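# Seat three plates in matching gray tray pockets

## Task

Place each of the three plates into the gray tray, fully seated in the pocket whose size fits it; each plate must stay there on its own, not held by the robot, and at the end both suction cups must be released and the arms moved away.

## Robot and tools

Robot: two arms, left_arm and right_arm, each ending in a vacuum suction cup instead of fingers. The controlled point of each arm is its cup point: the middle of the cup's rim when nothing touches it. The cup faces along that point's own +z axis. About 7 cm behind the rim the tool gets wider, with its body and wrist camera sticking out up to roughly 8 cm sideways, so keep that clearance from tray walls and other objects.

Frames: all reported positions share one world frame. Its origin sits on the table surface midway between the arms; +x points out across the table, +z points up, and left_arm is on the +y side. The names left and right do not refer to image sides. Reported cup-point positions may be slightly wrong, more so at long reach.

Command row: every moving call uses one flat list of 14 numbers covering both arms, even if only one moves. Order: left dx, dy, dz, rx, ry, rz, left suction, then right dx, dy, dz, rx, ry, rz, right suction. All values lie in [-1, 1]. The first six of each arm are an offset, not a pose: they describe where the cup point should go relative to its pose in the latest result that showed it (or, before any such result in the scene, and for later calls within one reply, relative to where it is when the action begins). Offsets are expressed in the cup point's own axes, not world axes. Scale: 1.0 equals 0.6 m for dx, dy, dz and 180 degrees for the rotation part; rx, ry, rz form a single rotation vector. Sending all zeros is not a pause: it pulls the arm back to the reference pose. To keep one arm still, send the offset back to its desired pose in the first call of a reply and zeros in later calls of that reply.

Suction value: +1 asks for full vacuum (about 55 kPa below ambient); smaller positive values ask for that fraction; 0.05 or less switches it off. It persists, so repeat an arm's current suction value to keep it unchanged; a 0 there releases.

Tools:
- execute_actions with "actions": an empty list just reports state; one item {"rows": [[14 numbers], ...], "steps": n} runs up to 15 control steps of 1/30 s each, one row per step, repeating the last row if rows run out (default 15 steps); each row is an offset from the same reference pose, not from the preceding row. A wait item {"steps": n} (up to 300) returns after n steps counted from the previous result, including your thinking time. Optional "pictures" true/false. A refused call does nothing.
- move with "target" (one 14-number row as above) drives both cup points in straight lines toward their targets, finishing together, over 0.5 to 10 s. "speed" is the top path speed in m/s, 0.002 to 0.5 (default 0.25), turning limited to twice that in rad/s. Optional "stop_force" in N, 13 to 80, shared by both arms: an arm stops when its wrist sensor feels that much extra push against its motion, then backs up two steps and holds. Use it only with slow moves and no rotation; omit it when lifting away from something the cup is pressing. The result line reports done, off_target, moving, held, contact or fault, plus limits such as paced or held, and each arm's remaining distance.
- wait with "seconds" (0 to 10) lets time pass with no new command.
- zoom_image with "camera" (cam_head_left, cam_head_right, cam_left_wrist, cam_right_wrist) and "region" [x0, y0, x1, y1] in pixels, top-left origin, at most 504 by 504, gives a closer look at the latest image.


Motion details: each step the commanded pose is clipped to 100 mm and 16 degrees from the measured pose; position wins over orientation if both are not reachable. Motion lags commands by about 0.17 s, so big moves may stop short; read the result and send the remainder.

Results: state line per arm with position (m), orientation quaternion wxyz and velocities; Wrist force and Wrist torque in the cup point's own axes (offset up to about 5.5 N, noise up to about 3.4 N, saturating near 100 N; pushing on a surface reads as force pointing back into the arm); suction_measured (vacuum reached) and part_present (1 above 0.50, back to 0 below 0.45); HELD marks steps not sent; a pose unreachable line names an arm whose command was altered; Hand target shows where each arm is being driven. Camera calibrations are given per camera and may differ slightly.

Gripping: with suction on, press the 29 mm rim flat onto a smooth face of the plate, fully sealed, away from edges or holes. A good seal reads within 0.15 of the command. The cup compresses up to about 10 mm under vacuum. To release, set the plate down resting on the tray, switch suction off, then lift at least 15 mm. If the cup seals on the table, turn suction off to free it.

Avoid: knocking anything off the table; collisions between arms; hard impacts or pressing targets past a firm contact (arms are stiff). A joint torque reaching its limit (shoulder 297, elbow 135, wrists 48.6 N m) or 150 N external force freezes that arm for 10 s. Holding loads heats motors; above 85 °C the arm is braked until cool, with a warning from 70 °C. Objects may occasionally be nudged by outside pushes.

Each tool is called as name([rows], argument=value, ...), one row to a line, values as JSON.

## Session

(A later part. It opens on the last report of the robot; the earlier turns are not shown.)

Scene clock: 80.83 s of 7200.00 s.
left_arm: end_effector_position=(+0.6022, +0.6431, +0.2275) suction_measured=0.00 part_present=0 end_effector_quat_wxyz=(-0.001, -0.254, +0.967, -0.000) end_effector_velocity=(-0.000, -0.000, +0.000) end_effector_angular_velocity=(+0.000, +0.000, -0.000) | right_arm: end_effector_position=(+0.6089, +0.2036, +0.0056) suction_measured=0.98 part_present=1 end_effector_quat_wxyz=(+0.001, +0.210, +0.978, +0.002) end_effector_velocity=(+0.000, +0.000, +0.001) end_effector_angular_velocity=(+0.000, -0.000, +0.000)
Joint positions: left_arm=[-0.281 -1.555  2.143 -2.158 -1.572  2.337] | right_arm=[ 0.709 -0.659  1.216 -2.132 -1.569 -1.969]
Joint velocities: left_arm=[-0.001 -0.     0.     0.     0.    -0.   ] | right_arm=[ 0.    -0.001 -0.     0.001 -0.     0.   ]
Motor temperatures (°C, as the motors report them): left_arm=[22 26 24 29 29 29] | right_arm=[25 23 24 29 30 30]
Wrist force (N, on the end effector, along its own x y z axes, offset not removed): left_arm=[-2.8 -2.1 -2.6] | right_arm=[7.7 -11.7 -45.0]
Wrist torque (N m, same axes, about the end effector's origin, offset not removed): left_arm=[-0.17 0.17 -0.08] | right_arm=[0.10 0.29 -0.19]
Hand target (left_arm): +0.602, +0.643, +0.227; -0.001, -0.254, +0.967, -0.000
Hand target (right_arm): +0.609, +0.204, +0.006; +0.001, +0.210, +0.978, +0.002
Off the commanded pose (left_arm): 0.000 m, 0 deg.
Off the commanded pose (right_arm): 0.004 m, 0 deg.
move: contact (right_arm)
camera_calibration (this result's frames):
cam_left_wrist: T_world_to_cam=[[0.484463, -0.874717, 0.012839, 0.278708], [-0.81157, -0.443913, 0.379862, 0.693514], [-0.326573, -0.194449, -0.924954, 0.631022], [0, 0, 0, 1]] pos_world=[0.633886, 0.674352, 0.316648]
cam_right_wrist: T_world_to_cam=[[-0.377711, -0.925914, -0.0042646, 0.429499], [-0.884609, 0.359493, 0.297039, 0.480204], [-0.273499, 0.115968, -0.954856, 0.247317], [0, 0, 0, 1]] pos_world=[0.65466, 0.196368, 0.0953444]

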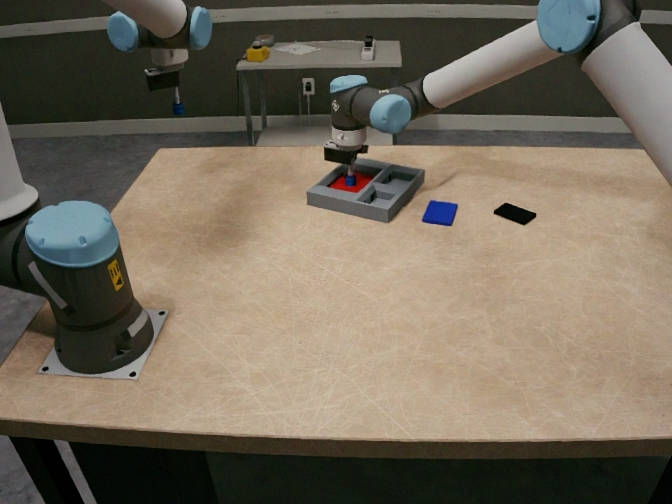

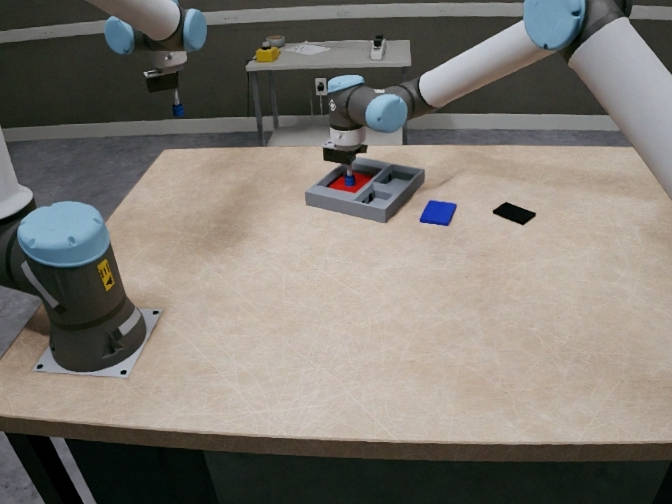

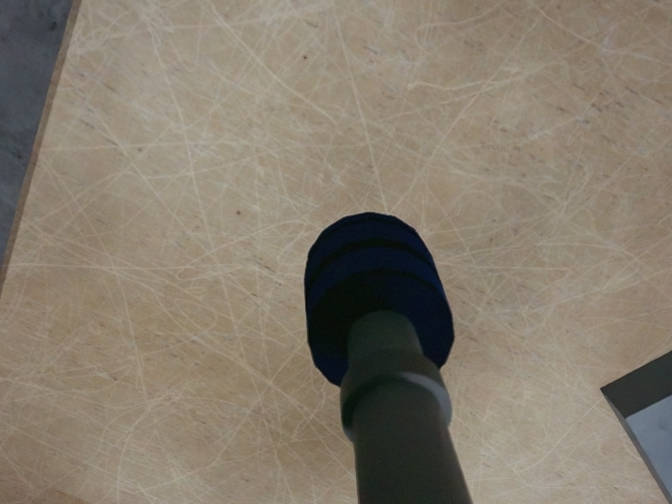

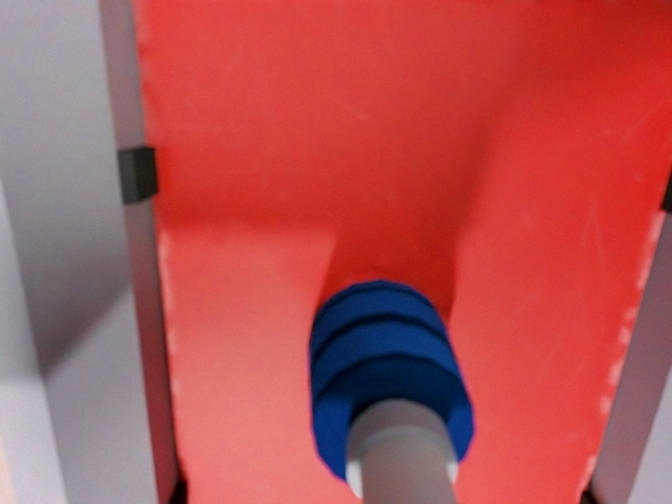

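move(target=[0,0,0,0,0,0,0,0,0,-0.003,0,0,0,0], speed=0.003)

move(target=[0,0,0,0,0,0,0,0,0,-0.08,0,0,0,0], speed=0.05)

move(target=[0,0,0,0,0,0,0,-0.049,-0.288,-0.28,0,0,0,0])

Scene clock: 86.23 s of 7200.00 s.
left_arm: end_effector_position=(+0.6022, +0.6431, +0.2275) suction_measured=0.00 part_present=0 end_effector_quat_wxyz=(-0.001, -0.254, +0.967, -0.000) end_effector_velocity=(+0.000, +0.000, +0.000) end_effector_angular_velocity=(-0.000, -0.001, +0.000) | right_arm: end_effector_position=(+0.6088, +0.2036, +0.0072) suction_measured=0.00 part_present=0 end_effector_quat_wxyz=(+0.001, +0.210, +0.978, +0.002) end_effector_velocity=(+0.000, +0.001, +0.002) end_effector_angular_velocity=(+0.002, -0.001, +0.000)
Joint positions: left_arm=[-0.281 -1.555  2.143 -2.158 -1.572  2.337] | right_arm=[ 0.709 -0.661  1.216 -2.13  -1.569 -1.969]
Joint velocities: left_arm=[ 0.001 -0.001 -0.     0.    -0.     0.   ] | right_arm=[-0.    -0.001 -0.001  0.     0.001 -0.   ]
Motor temperatures (°C, as the motors report them): left_arm=[22 26 24 29 29 29] | right_arm=[25 23 24 29 30 30]
Wrist force (N, on the end effector, along its own x y z axes, offset not removed): left_arm=[-0.1 -1.3 -1.9] | right_arm=[-1.4 0.0 -8.7]
Wrist torque (N m, same axes, about the end effector's origin, offset not removed): left_arm=[-0.10 -0.17 0.01] | right_arm=[-0.07 0.32 -0.19]
Hand target (left_arm): +0.602, +0.643, +0.227; -0.001, -0.254, +0.967, -0.000
Hand target (right_arm): +0.609, +0.204, +0.007; +0.001, +0.210, +0.978, +0.002
Off the commanded pose (left_arm): 0.000 m, 0 deg.
Off the commanded pose (right_arm): 0.000 m, 0 deg.
move: done
camera_calibration (this result's frames):
cam_left_wrist: T_world_to_cam=[[0.484463, -0.874717, 0.0128392, 0.278708], [-0.81157, -0.443913, 0.379862, 0.693514], [-0.326573, -0.194449, -0.924954, 0.631022], [0, 0, 0, 1]] pos_world=[0.633886, 0.674352, 0.316648]
cam_right_wrist: T_world_to_cam=[[-0.3777, -0.925919, -0.004097, 0.429463], [-0.884573, 0.359519, 0.297114, 0.47966], [-0.27363, 0.115844, -0.954833, 0.248894], [0, 0, 0, 1]] pos_world=[0.654607, 0.196368, 0.0968985]

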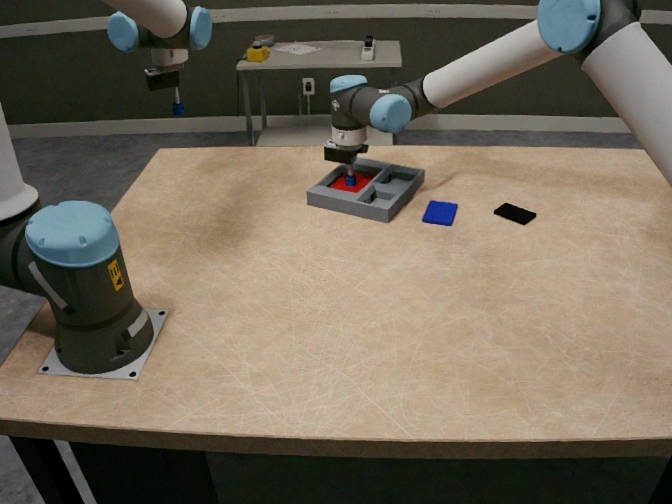

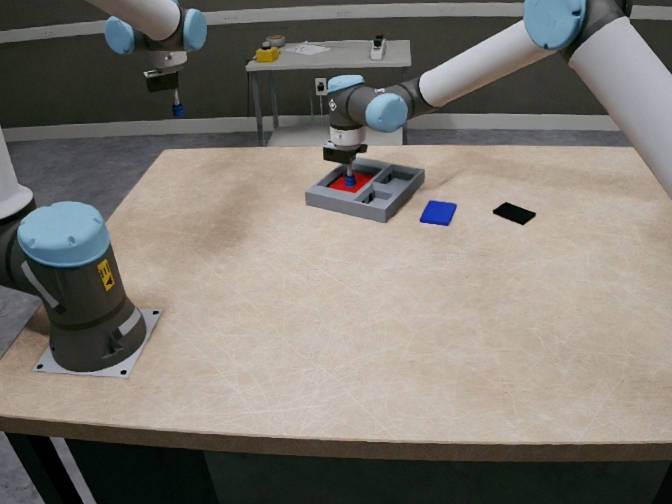

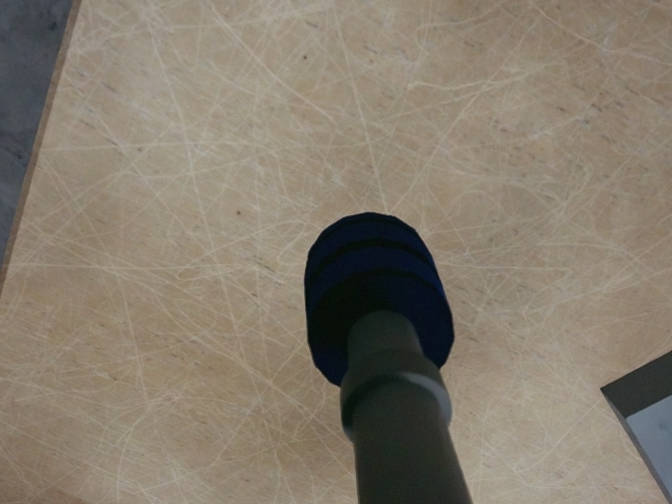

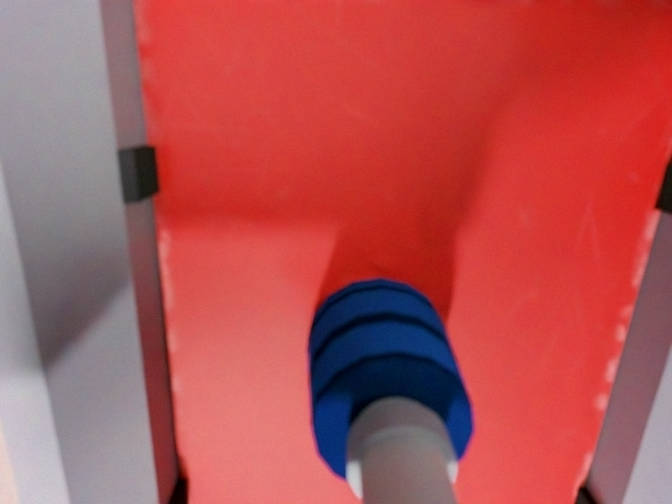

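Scene clock: 87.60 s of 7200.00 s.
left_arm: end_effector_position=(+0.6022, +0.6431, +0.2275) suction_measured=0.00 part_present=0 end_effector_quat_wxyz=(-0.001, -0.254, +0.967, -0.000) end_effector_velocity=(-0.000, +0.000, +0.001) end_effector_angular_velocity=(-0.000, -0.000, +0.000) | right_arm: end_effector_position=(+0.6087, +0.2035, +0.0550) suction_measured=0.00 part_present=0 end_effector_quat_wxyz=(+0.001, +0.210, +0.978, +0.002) end_effector_velocity=(+0.001, +0.001, +0.003) end_effector_angular_velocity=(+0.002, -0.001, +0.000)
Joint positions: left_arm=[-0.281 -1.555  2.143 -2.158 -1.572  2.337] | right_arm=[ 0.709 -0.703  1.202 -2.074 -1.569 -1.969]
Joint velocities: left_arm=[ 0.    -0.001  0.     0.001 -0.    -0.   ] | right_arm=[-0.    -0.002 -0.003  0.003  0.001 -0.   ]
Motor temperatures (°C, as the motors report them): left_arm=[22 26 24 29 29 29] | right_arm=[25 23 24 29 30 30]
Wrist force (N, on the end effector, along its own x y z axes, offset not removed): left_arm=[-2.4 -3.4 -0.6] | right_arm=[-0.2 0.0 0.8]
Wrist torque (N m, same axes, about the end effector's origin, offset not removed): left_arm=[-0.43 0.10 -0.05] | right_arm=[0.01 0.09 -0.05]
Hand target (left_arm): +0.602, +0.643, +0.227; -0.001, -0.254, +0.967, -0.000
Hand target (right_arm): +0.609, +0.204, +0.055; +0.001, +0.210, +0.978, +0.002
Off the commanded pose (left_arm): 0.000 m, 0 deg.
Off the commanded pose (right_arm): 0.000 m, 0 deg.
move: done
camera_calibration (this result's frames):
cam_left_wrist: T_world_to_cam=[[0.484463, -0.874718, 0.0128391, 0.278708], [-0.81157, -0.443913, 0.379862, 0.693514], [-0.326573, -0.194449, -0.924954, 0.631022], [0, 0, 0, 1]] pos_world=[0.633886, 0.674352, 0.316648]
cam_right_wrist: T_world_to_cam=[[-0.377704, -0.925917, -0.00409605, 0.429558], [-0.884571, 0.359524, 0.297114, 0.465417], [-0.27363, 0.115844, -0.954833, 0.294499], [0, 0, 0, 1]] pos_world=[0.654524, 0.196291, 0.144675]

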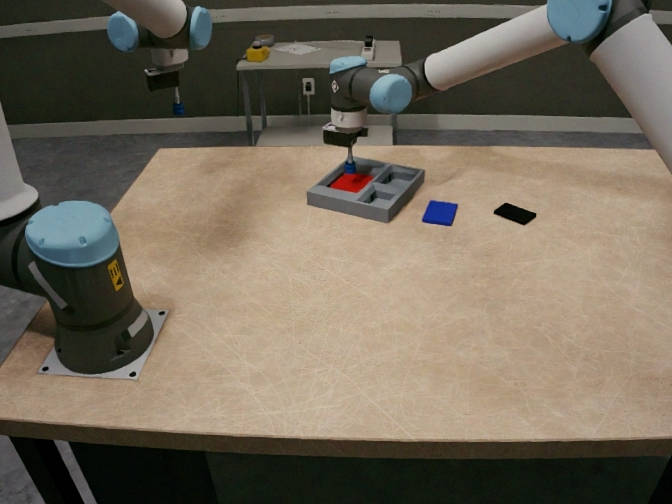

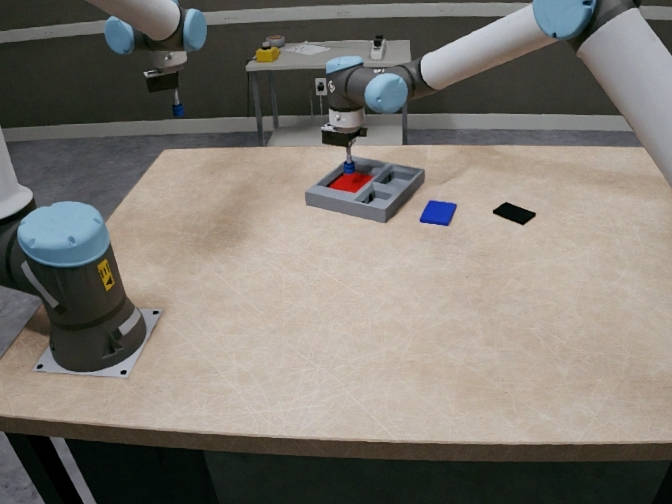

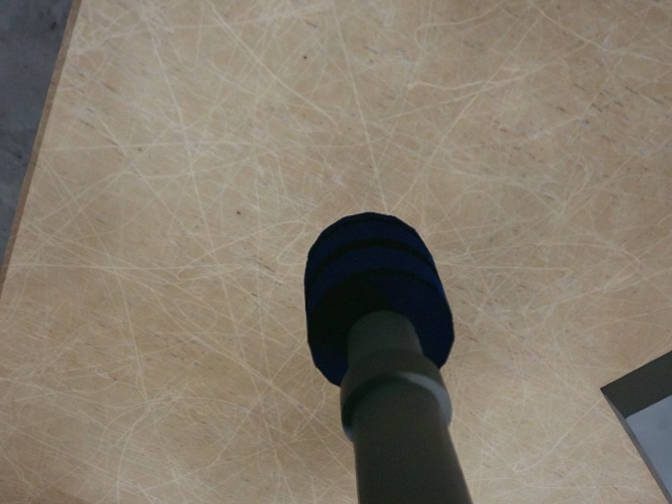

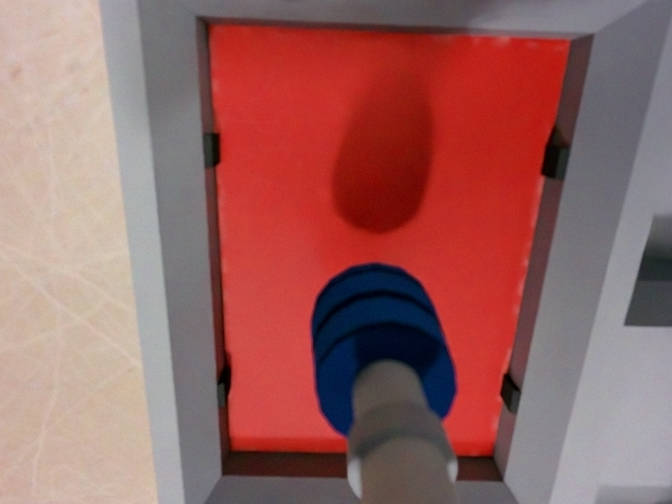

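Scene clock: 89.23 s of 7200.00 s.
left_arm: end_effector_position=(+0.6022, +0.6431, +0.2275) suction_measured=0.00 part_present=0 end_effector_quat_wxyz=(-0.001, -0.254, +0.967, -0.000) end_effector_velocity=(+0.001, -0.000, +0.000) end_effector_angular_velocity=(-0.001, -0.002, -0.000) | right_arm: end_effector_position=(+0.5642, +0.0339, +0.2225) suction_measured=0.00 part_present=0 end_effector_quat_wxyz=(+0.001, +0.210, +0.978, +0.002) end_effector_velocity=(-0.000, -0.001, +0.002) end_effector_angular_velocity=(+0.001, +0.000, -0.000)
Joint positions: left_arm=[-0.281 -1.555  2.143 -2.158 -1.572  2.337] | right_arm=[ 0.609 -1.072  1.52  -2.023 -1.569 -2.069]
Joint velocities: left_arm=[-0.001  0.    -0.    -0.002 -0.    -0.   ] | right_arm=[-0.001 -0.003  0.002  0.001  0.001 -0.001]
Motor temperatures (°C, as the motors report them): left_arm=[22 26 24 29 29 29] | right_arm=[25 23 24 29 30 30]
Wrist force (N, on the end effector, along its own x y z axes, offset not removed): left_arm=[0.3 -2.7 3.2] | right_arm=[-2.3 -0.9 -1.3]
Wrist torque (N m, same axes, about the end effector's origin, offset not removed): left_arm=[-0.22 -0.02 -0.11] | right_arm=[-0.08 0.50 -0.08]
Hand target (left_arm): +0.602, +0.643, +0.227; -0.001, -0.254, +0.967, -0.000
Hand target (right_arm): +0.564, +0.034, +0.223; +0.001, +0.210, +0.978, +0.002
Off the commanded pose (left_arm): 0.000 m, 0 deg.
Off the commanded pose (right_arm): 0.001 m, 0 deg.
move: done
camera_calibration (this result's frames):
cam_left_wrist: T_world_to_cam=[[0.484463, -0.874717, 0.0128393, 0.278708], [-0.81157, -0.443913, 0.379862, 0.693514], [-0.326573, -0.194449, -0.924954, 0.631022], [0, 0, 0, 1]] pos_world=[0.633886, 0.674352, 0.316648]
cam_right_wrist: T_world_to_cam=[[-0.377704, -0.925918, -0.00402048, 0.256334], [-0.88466, 0.359586, 0.296773, 0.437385], [-0.273342, 0.115649, -0.954939, 0.461864], [0, 0, 0, 1]] pos_world=[0.610003, 0.0266528, 0.312278]

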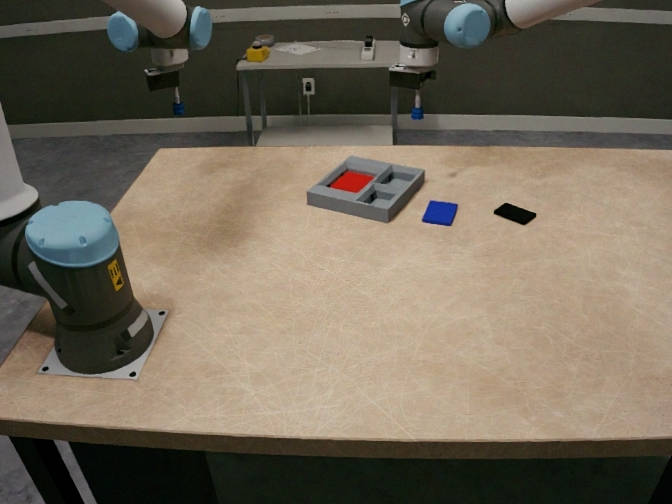

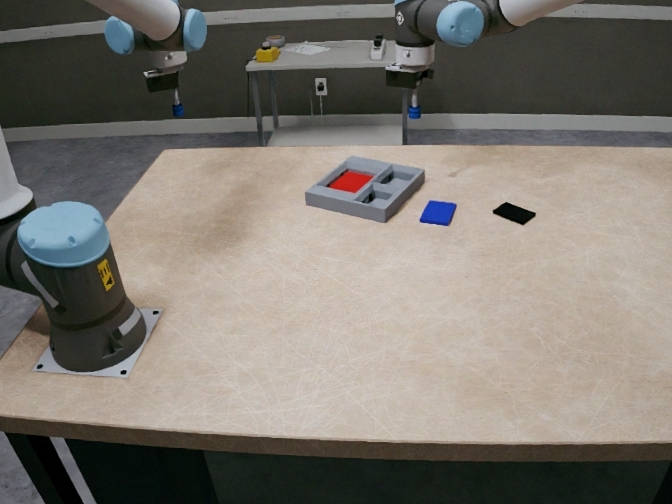

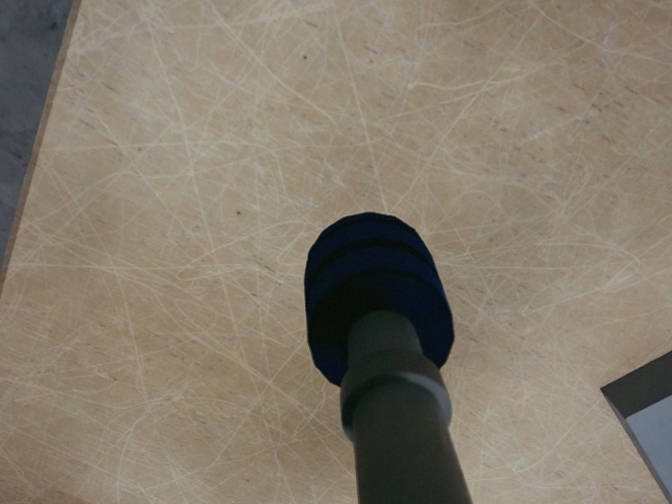

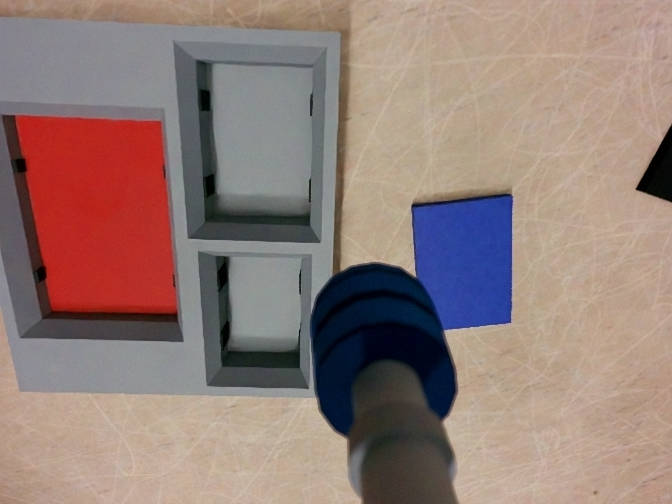

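move(target=[0,0,0,0,0,0,0,0.092,-0.145,0.29,0,0,-0.044,0])

Scene clock: 98.83 s of 7200.00 s.
left_arm: end_effector_position=(+0.6022, +0.6431, +0.2275) suction_measured=0.00 part_present=0 end_effector_quat_wxyz=(-0.001, -0.254, +0.967, -0.000) end_effector_velocity=(+0.000, -0.000, +0.000) end_effector_angular_velocity=(-0.001, -0.001, -0.000) | right_arm: end_effector_position=(+0.4785, -0.0223, +0.0485) suction_measured=0.00 part_present=0 end_effector_quat_wxyz=(+0.001, +0.142, +0.990, +0.002) end_effector_velocity=(-0.001, -0.001, -0.003) end_effector_angular_velocity=(-0.000, -0.000, +0.001)
Joint positions: left_arm=[-0.281 -1.555  2.143 -2.158 -1.572  2.337] | right_arm=[ 0.618 -1.038  1.842 -2.379 -1.569 -2.198]
Joint velocities: left_arm=[-0.    -0.     0.    -0.001 -0.     0.   ] | right_arm=[ 0.     0.001  0.004 -0.006 -0.    -0.001]
Motor temperatures (°C, as the motors report them): left_arm=[22 26 24 29 29 29] | right_arm=[25 23 24 29 30 30]
Wrist force (N, on the end effector, along its own x y z axes, offset not removed): left_arm=[-2.6 -0.3 -0.7] | right_arm=[-0.9 3.5 0.3]
Wrist torque (N m, same axes, about the end effector's origin, offset not removed): left_arm=[0.10 0.23 -0.01] | right_arm=[0.49 0.20 -0.09]
Hand target (left_arm): +0.602, +0.643, +0.227; -0.001, -0.254, +0.967, -0.000
Hand target (right_arm): +0.478, -0.022, +0.048; +0.001, +0.142, +0.990, +0.002
Off the commanded pose (left_arm): 0.000 m, 0 deg.
Off the commanded pose (right_arm): 0.000 m, 0 deg.
After step 90, 5.17 s passed at rest.
move: done
camera_calibration (this result's frames):
cam_left_wrist: T_world_to_cam=[[0.484463, -0.874718, 0.0128392, 0.278708], [-0.81157, -0.443913, 0.379862, 0.693514], [-0.326573, -0.194449, -0.924954, 0.631022], [0, 0, 0, 1]] pos_world=[0.633886, 0.674352, 0.316648]
cam_right_wrist: T_world_to_cam=[[-0.246689, -0.969087, -0.00375961, 0.107573], [-0.925871, 0.234539, 0.296234, 0.450421], [-0.286195, 0.0765586, -0.955108, 0.284022], [0, 0, 0, 1]] pos_world=[0.524855, -0.0231381, 0.138246]

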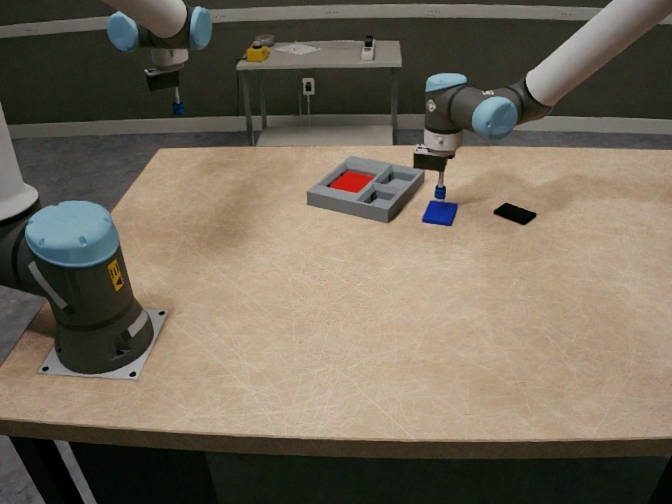

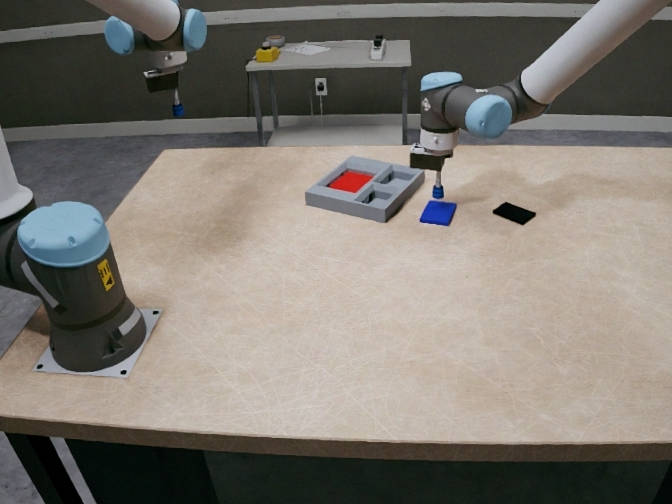

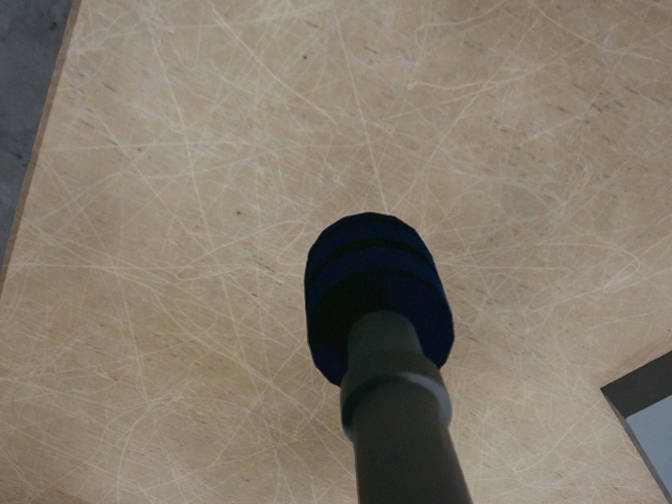

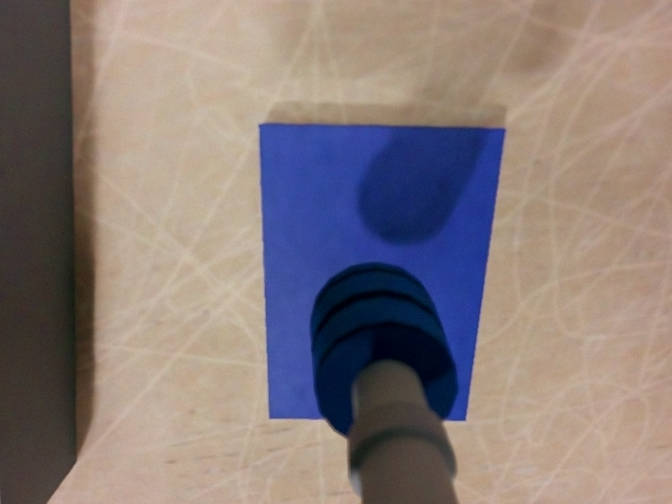

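move(target=[0,0,0,0,0,0,0,0.01,-0.001,0.045,0,0,-0.005,0], speed=0.05)

move(target=[0,0,0,0,0,0,0,0,0,0.04,0,0,0,1], speed=0.008, stop_force=13)

move(target=[0,0,0,0,0,0,0,0,0,-0.1,0,0,0,1], speed=0.1)

Scene clock: 103.67 s of 7200.00 s.
left_arm: end_effector_position=(+0.6022, +0.6431, +0.2275) suction_measured=0.00 part_present=0 end_effector_quat_wxyz=(-0.001, -0.254, +0.967, -0.000) end_effector_velocity=(+0.000, -0.001, -0.000) end_effector_angular_velocity=(-0.000, -0.001, -0.001) | right_arm: end_effector_position=(+0.4727, -0.0212, +0.0217) suction_measured=0.00 part_present=0 end_effector_quat_wxyz=(+0.001, +0.134, +0.991, +0.002) end_effector_velocity=(+0.000, +0.000, -0.002) end_effector_angular_velocity=(+0.000, -0.001, +0.002)
Joint positions: left_arm=[-0.281 -1.555  2.143 -2.158 -1.572  2.337] | right_arm=[ 0.623 -1.008  1.856 -2.423 -1.569 -2.208]
Joint velocities: left_arm=[-0.001  0.001 -0.    -0.001 -0.     0.   ] | right_arm=[ 0.     0.002 -0.    -0.003 -0.    -0.001]
Motor temperatures (°C, as the motors report them): left_arm=[22 26 24 29 29 29] | right_arm=[25 23 24 29 30 30]
Wrist force (N, on the end effector, along its own x y z axes, offset not removed): left_arm=[-2.6 -0.5 -1.1] | right_arm=[-3.1 -0.6 -2.3]
Wrist torque (N m, same axes, about the end effector's origin, offset not removed): left_arm=[0.09 0.21 -0.22] | right_arm=[-0.01 0.61 -0.12]
Hand target (left_arm): +0.602, +0.643, +0.227; -0.001, -0.254, +0.967, -0.000
Hand target (right_arm): +0.473, -0.021, +0.021; +0.001, +0.134, +0.991, +0.002
Off the commanded pose (left_arm): 0.000 m, 0 deg.
Off the commanded pose (right_arm): 0.000 m, 0 deg.
After step 90, 0.87 s passed at rest.
move: done
camera_calibration (this result's frames):
cam_left_wrist: T_world_to_cam=[[0.484463, -0.874717, 0.0128393, 0.278708], [-0.81157, -0.443913, 0.379862, 0.693514], [-0.326573, -0.194449, -0.924954, 0.631022], [0, 0, 0, 1]] pos_world=[0.633886, 0.674352, 0.316648]
cam_right_wrist: T_world_to_cam=[[-0.23156, -0.972813, -0.00375713, 0.0999195], [-0.929416, 0.220086, 0.296222, 0.454051], [-0.287342, 0.0720852, -0.955112, 0.25711], [0, 0, 0, 1]] pos_world=[0.519019, -0.0212612, 0.111444]

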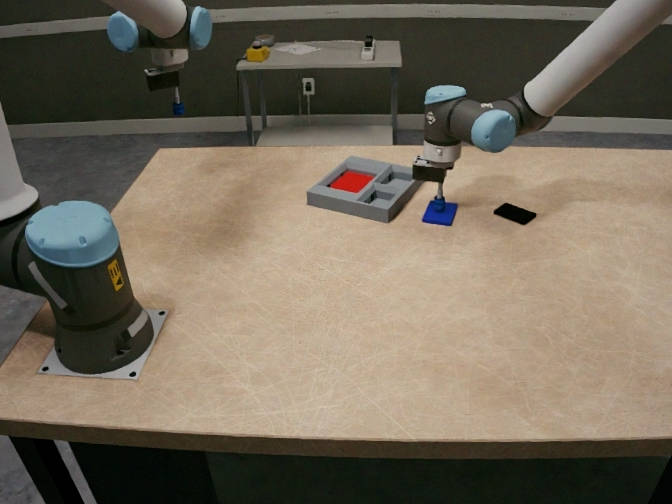

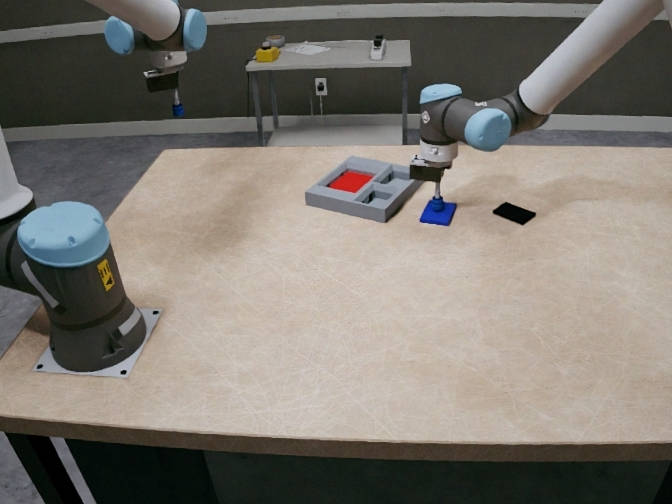

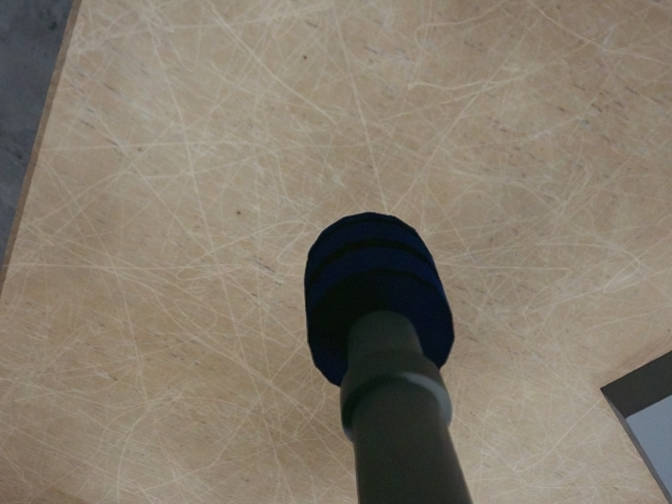

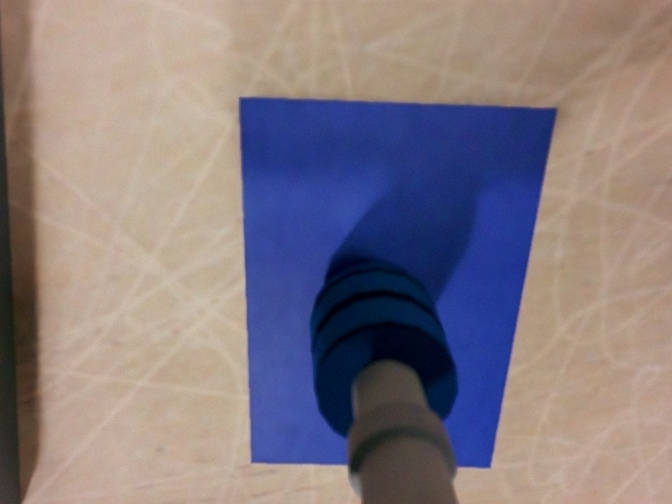

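Scene clock: 106.60 s of 7200.00 s.
left_arm: end_effector_position=(+0.6022, +0.6431, +0.2275) suction_measured=0.00 part_present=0 end_effector_quat_wxyz=(-0.001, -0.254, +0.967, -0.000) end_effector_velocity=(+0.000, +0.000, -0.001) end_effector_angular_velocity=(+0.001, +0.002, +0.000) | right_arm: end_effector_position=(+0.4728, -0.0211, +0.0015) suction_measured=0.98 part_present=1 end_effector_quat_wxyz=(+0.001, +0.134, +0.991, +0.002) end_effector_velocity=(-0.001, -0.001, +0.001) end_effector_angular_velocity=(-0.002, +0.003, +0.000)
Joint positions: left_arm=[-0.281 -1.555  2.143 -2.158 -1.572  2.337] | right_arm=[ 0.623 -0.982  1.861 -2.455 -1.569 -2.208]
Joint velocities: left_arm=[ 0.     0.001 -0.     0.001  0.     0.   ] | right_arm=[ 0.    -0.002  0.     0.005  0.    -0.   ]
Motor temperatures (°C, as the motors report them): left_arm=[22 26 24 29 29 29] | right_arm=[25 23 24 29 30 30]
Wrist force (N, on the end effector, along its own x y z axes, offset not removed): left_arm=[-2.2 2.0 1.1] | right_arm=[2.0 -4.9 -30.1]
Wrist torque (N m, same axes, about the end effector's origin, offset not removed): left_arm=[0.38 0.21 -0.05] | right_arm=[-0.17 0.16 -0.23]
Hand target (left_arm): +0.602, +0.643, +0.227; -0.001, -0.254, +0.967, -0.000
Hand target (right_arm): +0.473, -0.021, +0.002; +0.001, +0.134, +0.991, +0.002
Off the commanded pose (left_arm): 0.000 m, 0 deg.
Off the commanded pose (right_arm): 0.004 m, 0 deg.
move: contact (right_arm)
camera_calibration (this result's frames):
cam_left_wrist: T_world_to_cam=[[0.484463, -0.874718, 0.0128392, 0.278708], [-0.81157, -0.443913, 0.379862, 0.693514], [-0.326573, -0.194449, -0.924954, 0.631022], [0, 0, 0, 1]] pos_world=[0.633886, 0.674352, 0.316648]
cam_right_wrist: T_world_to_cam=[[-0.231543, -0.972816, -0.00398249, 0.0999476], [-0.929487, 0.220018, 0.296051, 0.460145], [-0.287127, 0.0722502, -0.955164, 0.237717], [0, 0, 0, 1]] pos_world=[0.519096, -0.0211848, 0.0912303]

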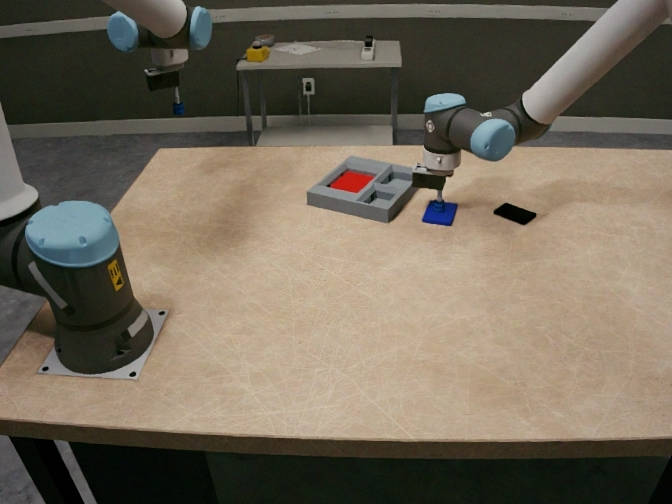

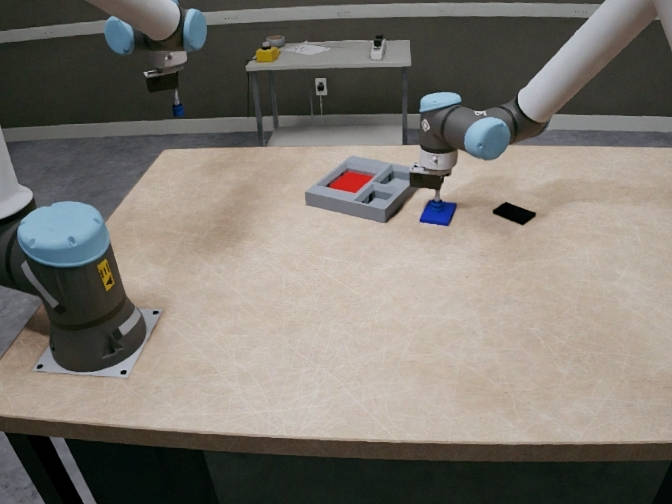

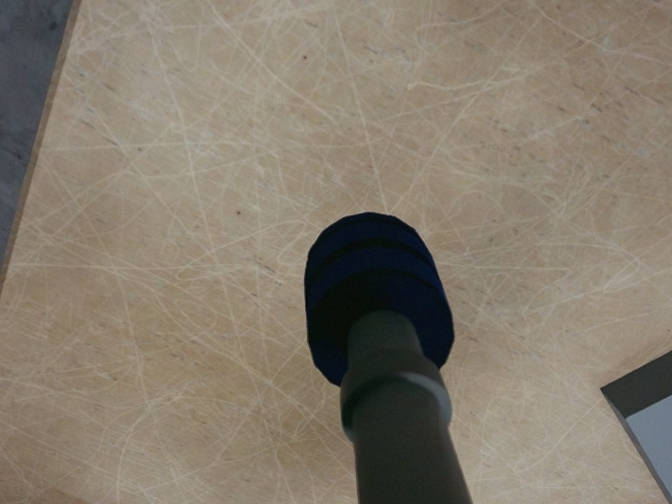

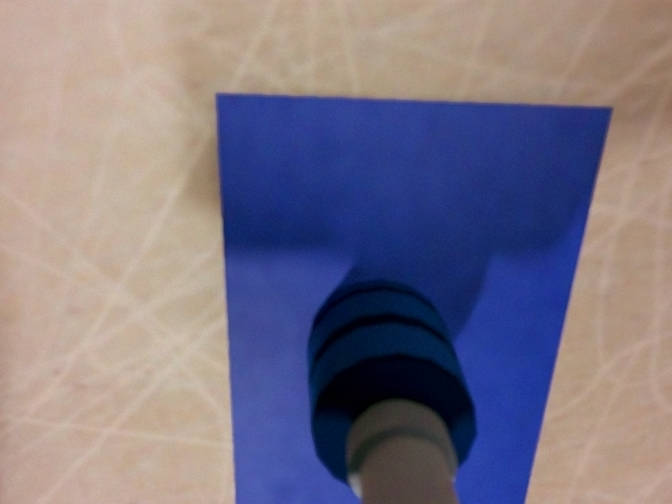

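Scene clock: 107.70 s of 7200.00 s.
left_arm: end_effector_position=(+0.6022, +0.6431, +0.2275) suction_measured=0.00 part_present=0 end_effector_quat_wxyz=(-0.001, -0.254, +0.967, -0.000) end_effector_velocity=(+0.001, -0.000, +0.000) end_effector_angular_velocity=(-0.001, -0.002, +0.000) | right_arm: end_effector_position=(+0.4727, -0.0212, +0.0613) suction_measured=1.00 part_present=1 end_effector_quat_wxyz=(+0.001, +0.134, +0.991, +0.002) end_effector_velocity=(-0.001, -0.001, +0.001) end_effector_angular_velocity=(-0.001, +0.001, -0.000)
Joint positions: left_arm=[-0.281 -1.555  2.143 -2.158 -1.572  2.337] | right_arm=[ 0.623 -1.057  1.844 -2.362 -1.569 -2.208]
Joint velocities: left_arm=[ 0.     0.    -0.    -0.002 -0.    -0.   ] | right_arm=[ 0.    -0.003  0.001  0.004 -0.     0.   ]
Motor temperatures (°C, as the motors report them): left_arm=[22 26 24 29 29 29] | right_arm=[25 23 24 29 30 30]
Wrist force (N, on the end effector, along its own x y z axes, offset not removed): left_arm=[-2.3 0.2 -0.1] | right_arm=[-2.1 -0.3 0.0]
Wrist torque (N m, same axes, about the end effector's origin, offset not removed): left_arm=[0.09 0.19 -0.05] | right_arm=[0.06 0.39 -0.19]
Hand target (left_arm): +0.602, +0.643, +0.227; -0.001, -0.254, +0.967, -0.000
Hand target (right_arm): +0.473, -0.021, +0.062; +0.001, +0.134, +0.991, +0.002
Off the commanded pose (left_arm): 0.000 m, 0 deg.
Off the commanded pose (right_arm): 0.000 m, 0 deg.
move: done
camera_calibration (this result's frames):
cam_left_wrist: T_world_to_cam=[[0.484463, -0.874717, 0.0128393, 0.278708], [-0.81157, -0.443913, 0.379862, 0.693514], [-0.326573, -0.194449, -0.924954, 0.631022], [0, 0, 0, 1]] pos_world=[0.633886, 0.674352, 0.316648]
cam_right_wrist: T_world_to_cam=[[-0.23159, -0.972805, -0.00398342, 0.100089], [-0.929477, 0.220063, 0.29605, 0.442345], [-0.287123, 0.0722648, -0.955164, 0.294808], [0, 0, 0, 1]] pos_world=[0.518975, -0.0212811, 0.151032]

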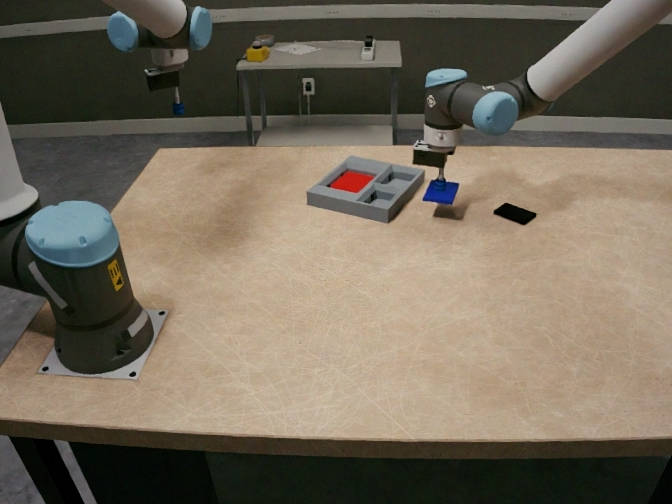

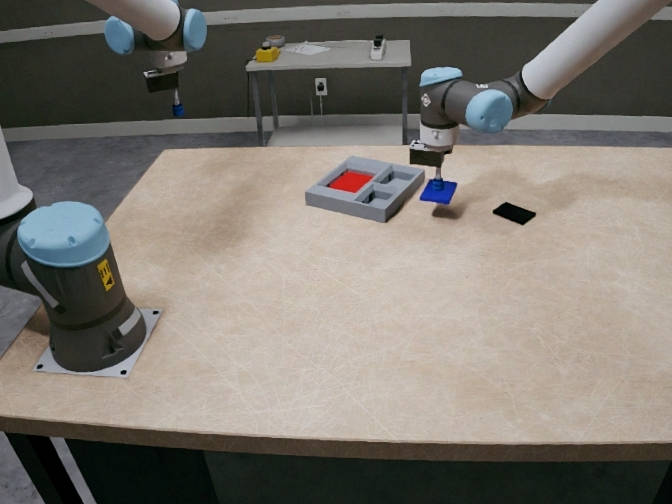

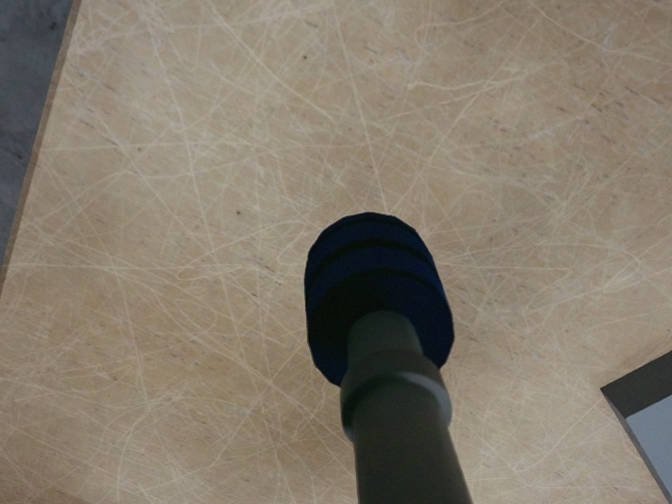

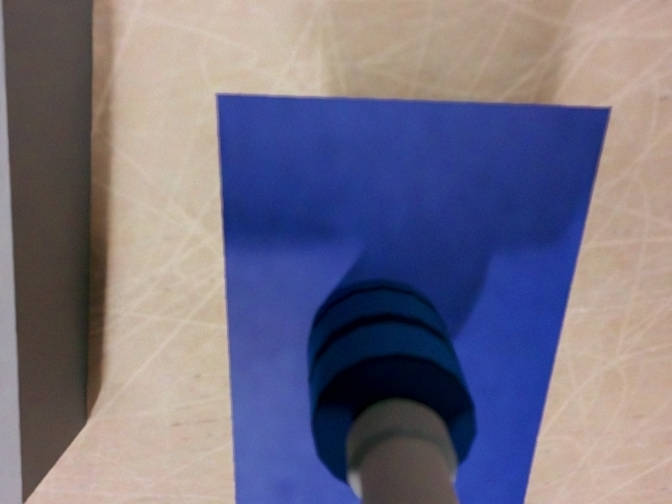

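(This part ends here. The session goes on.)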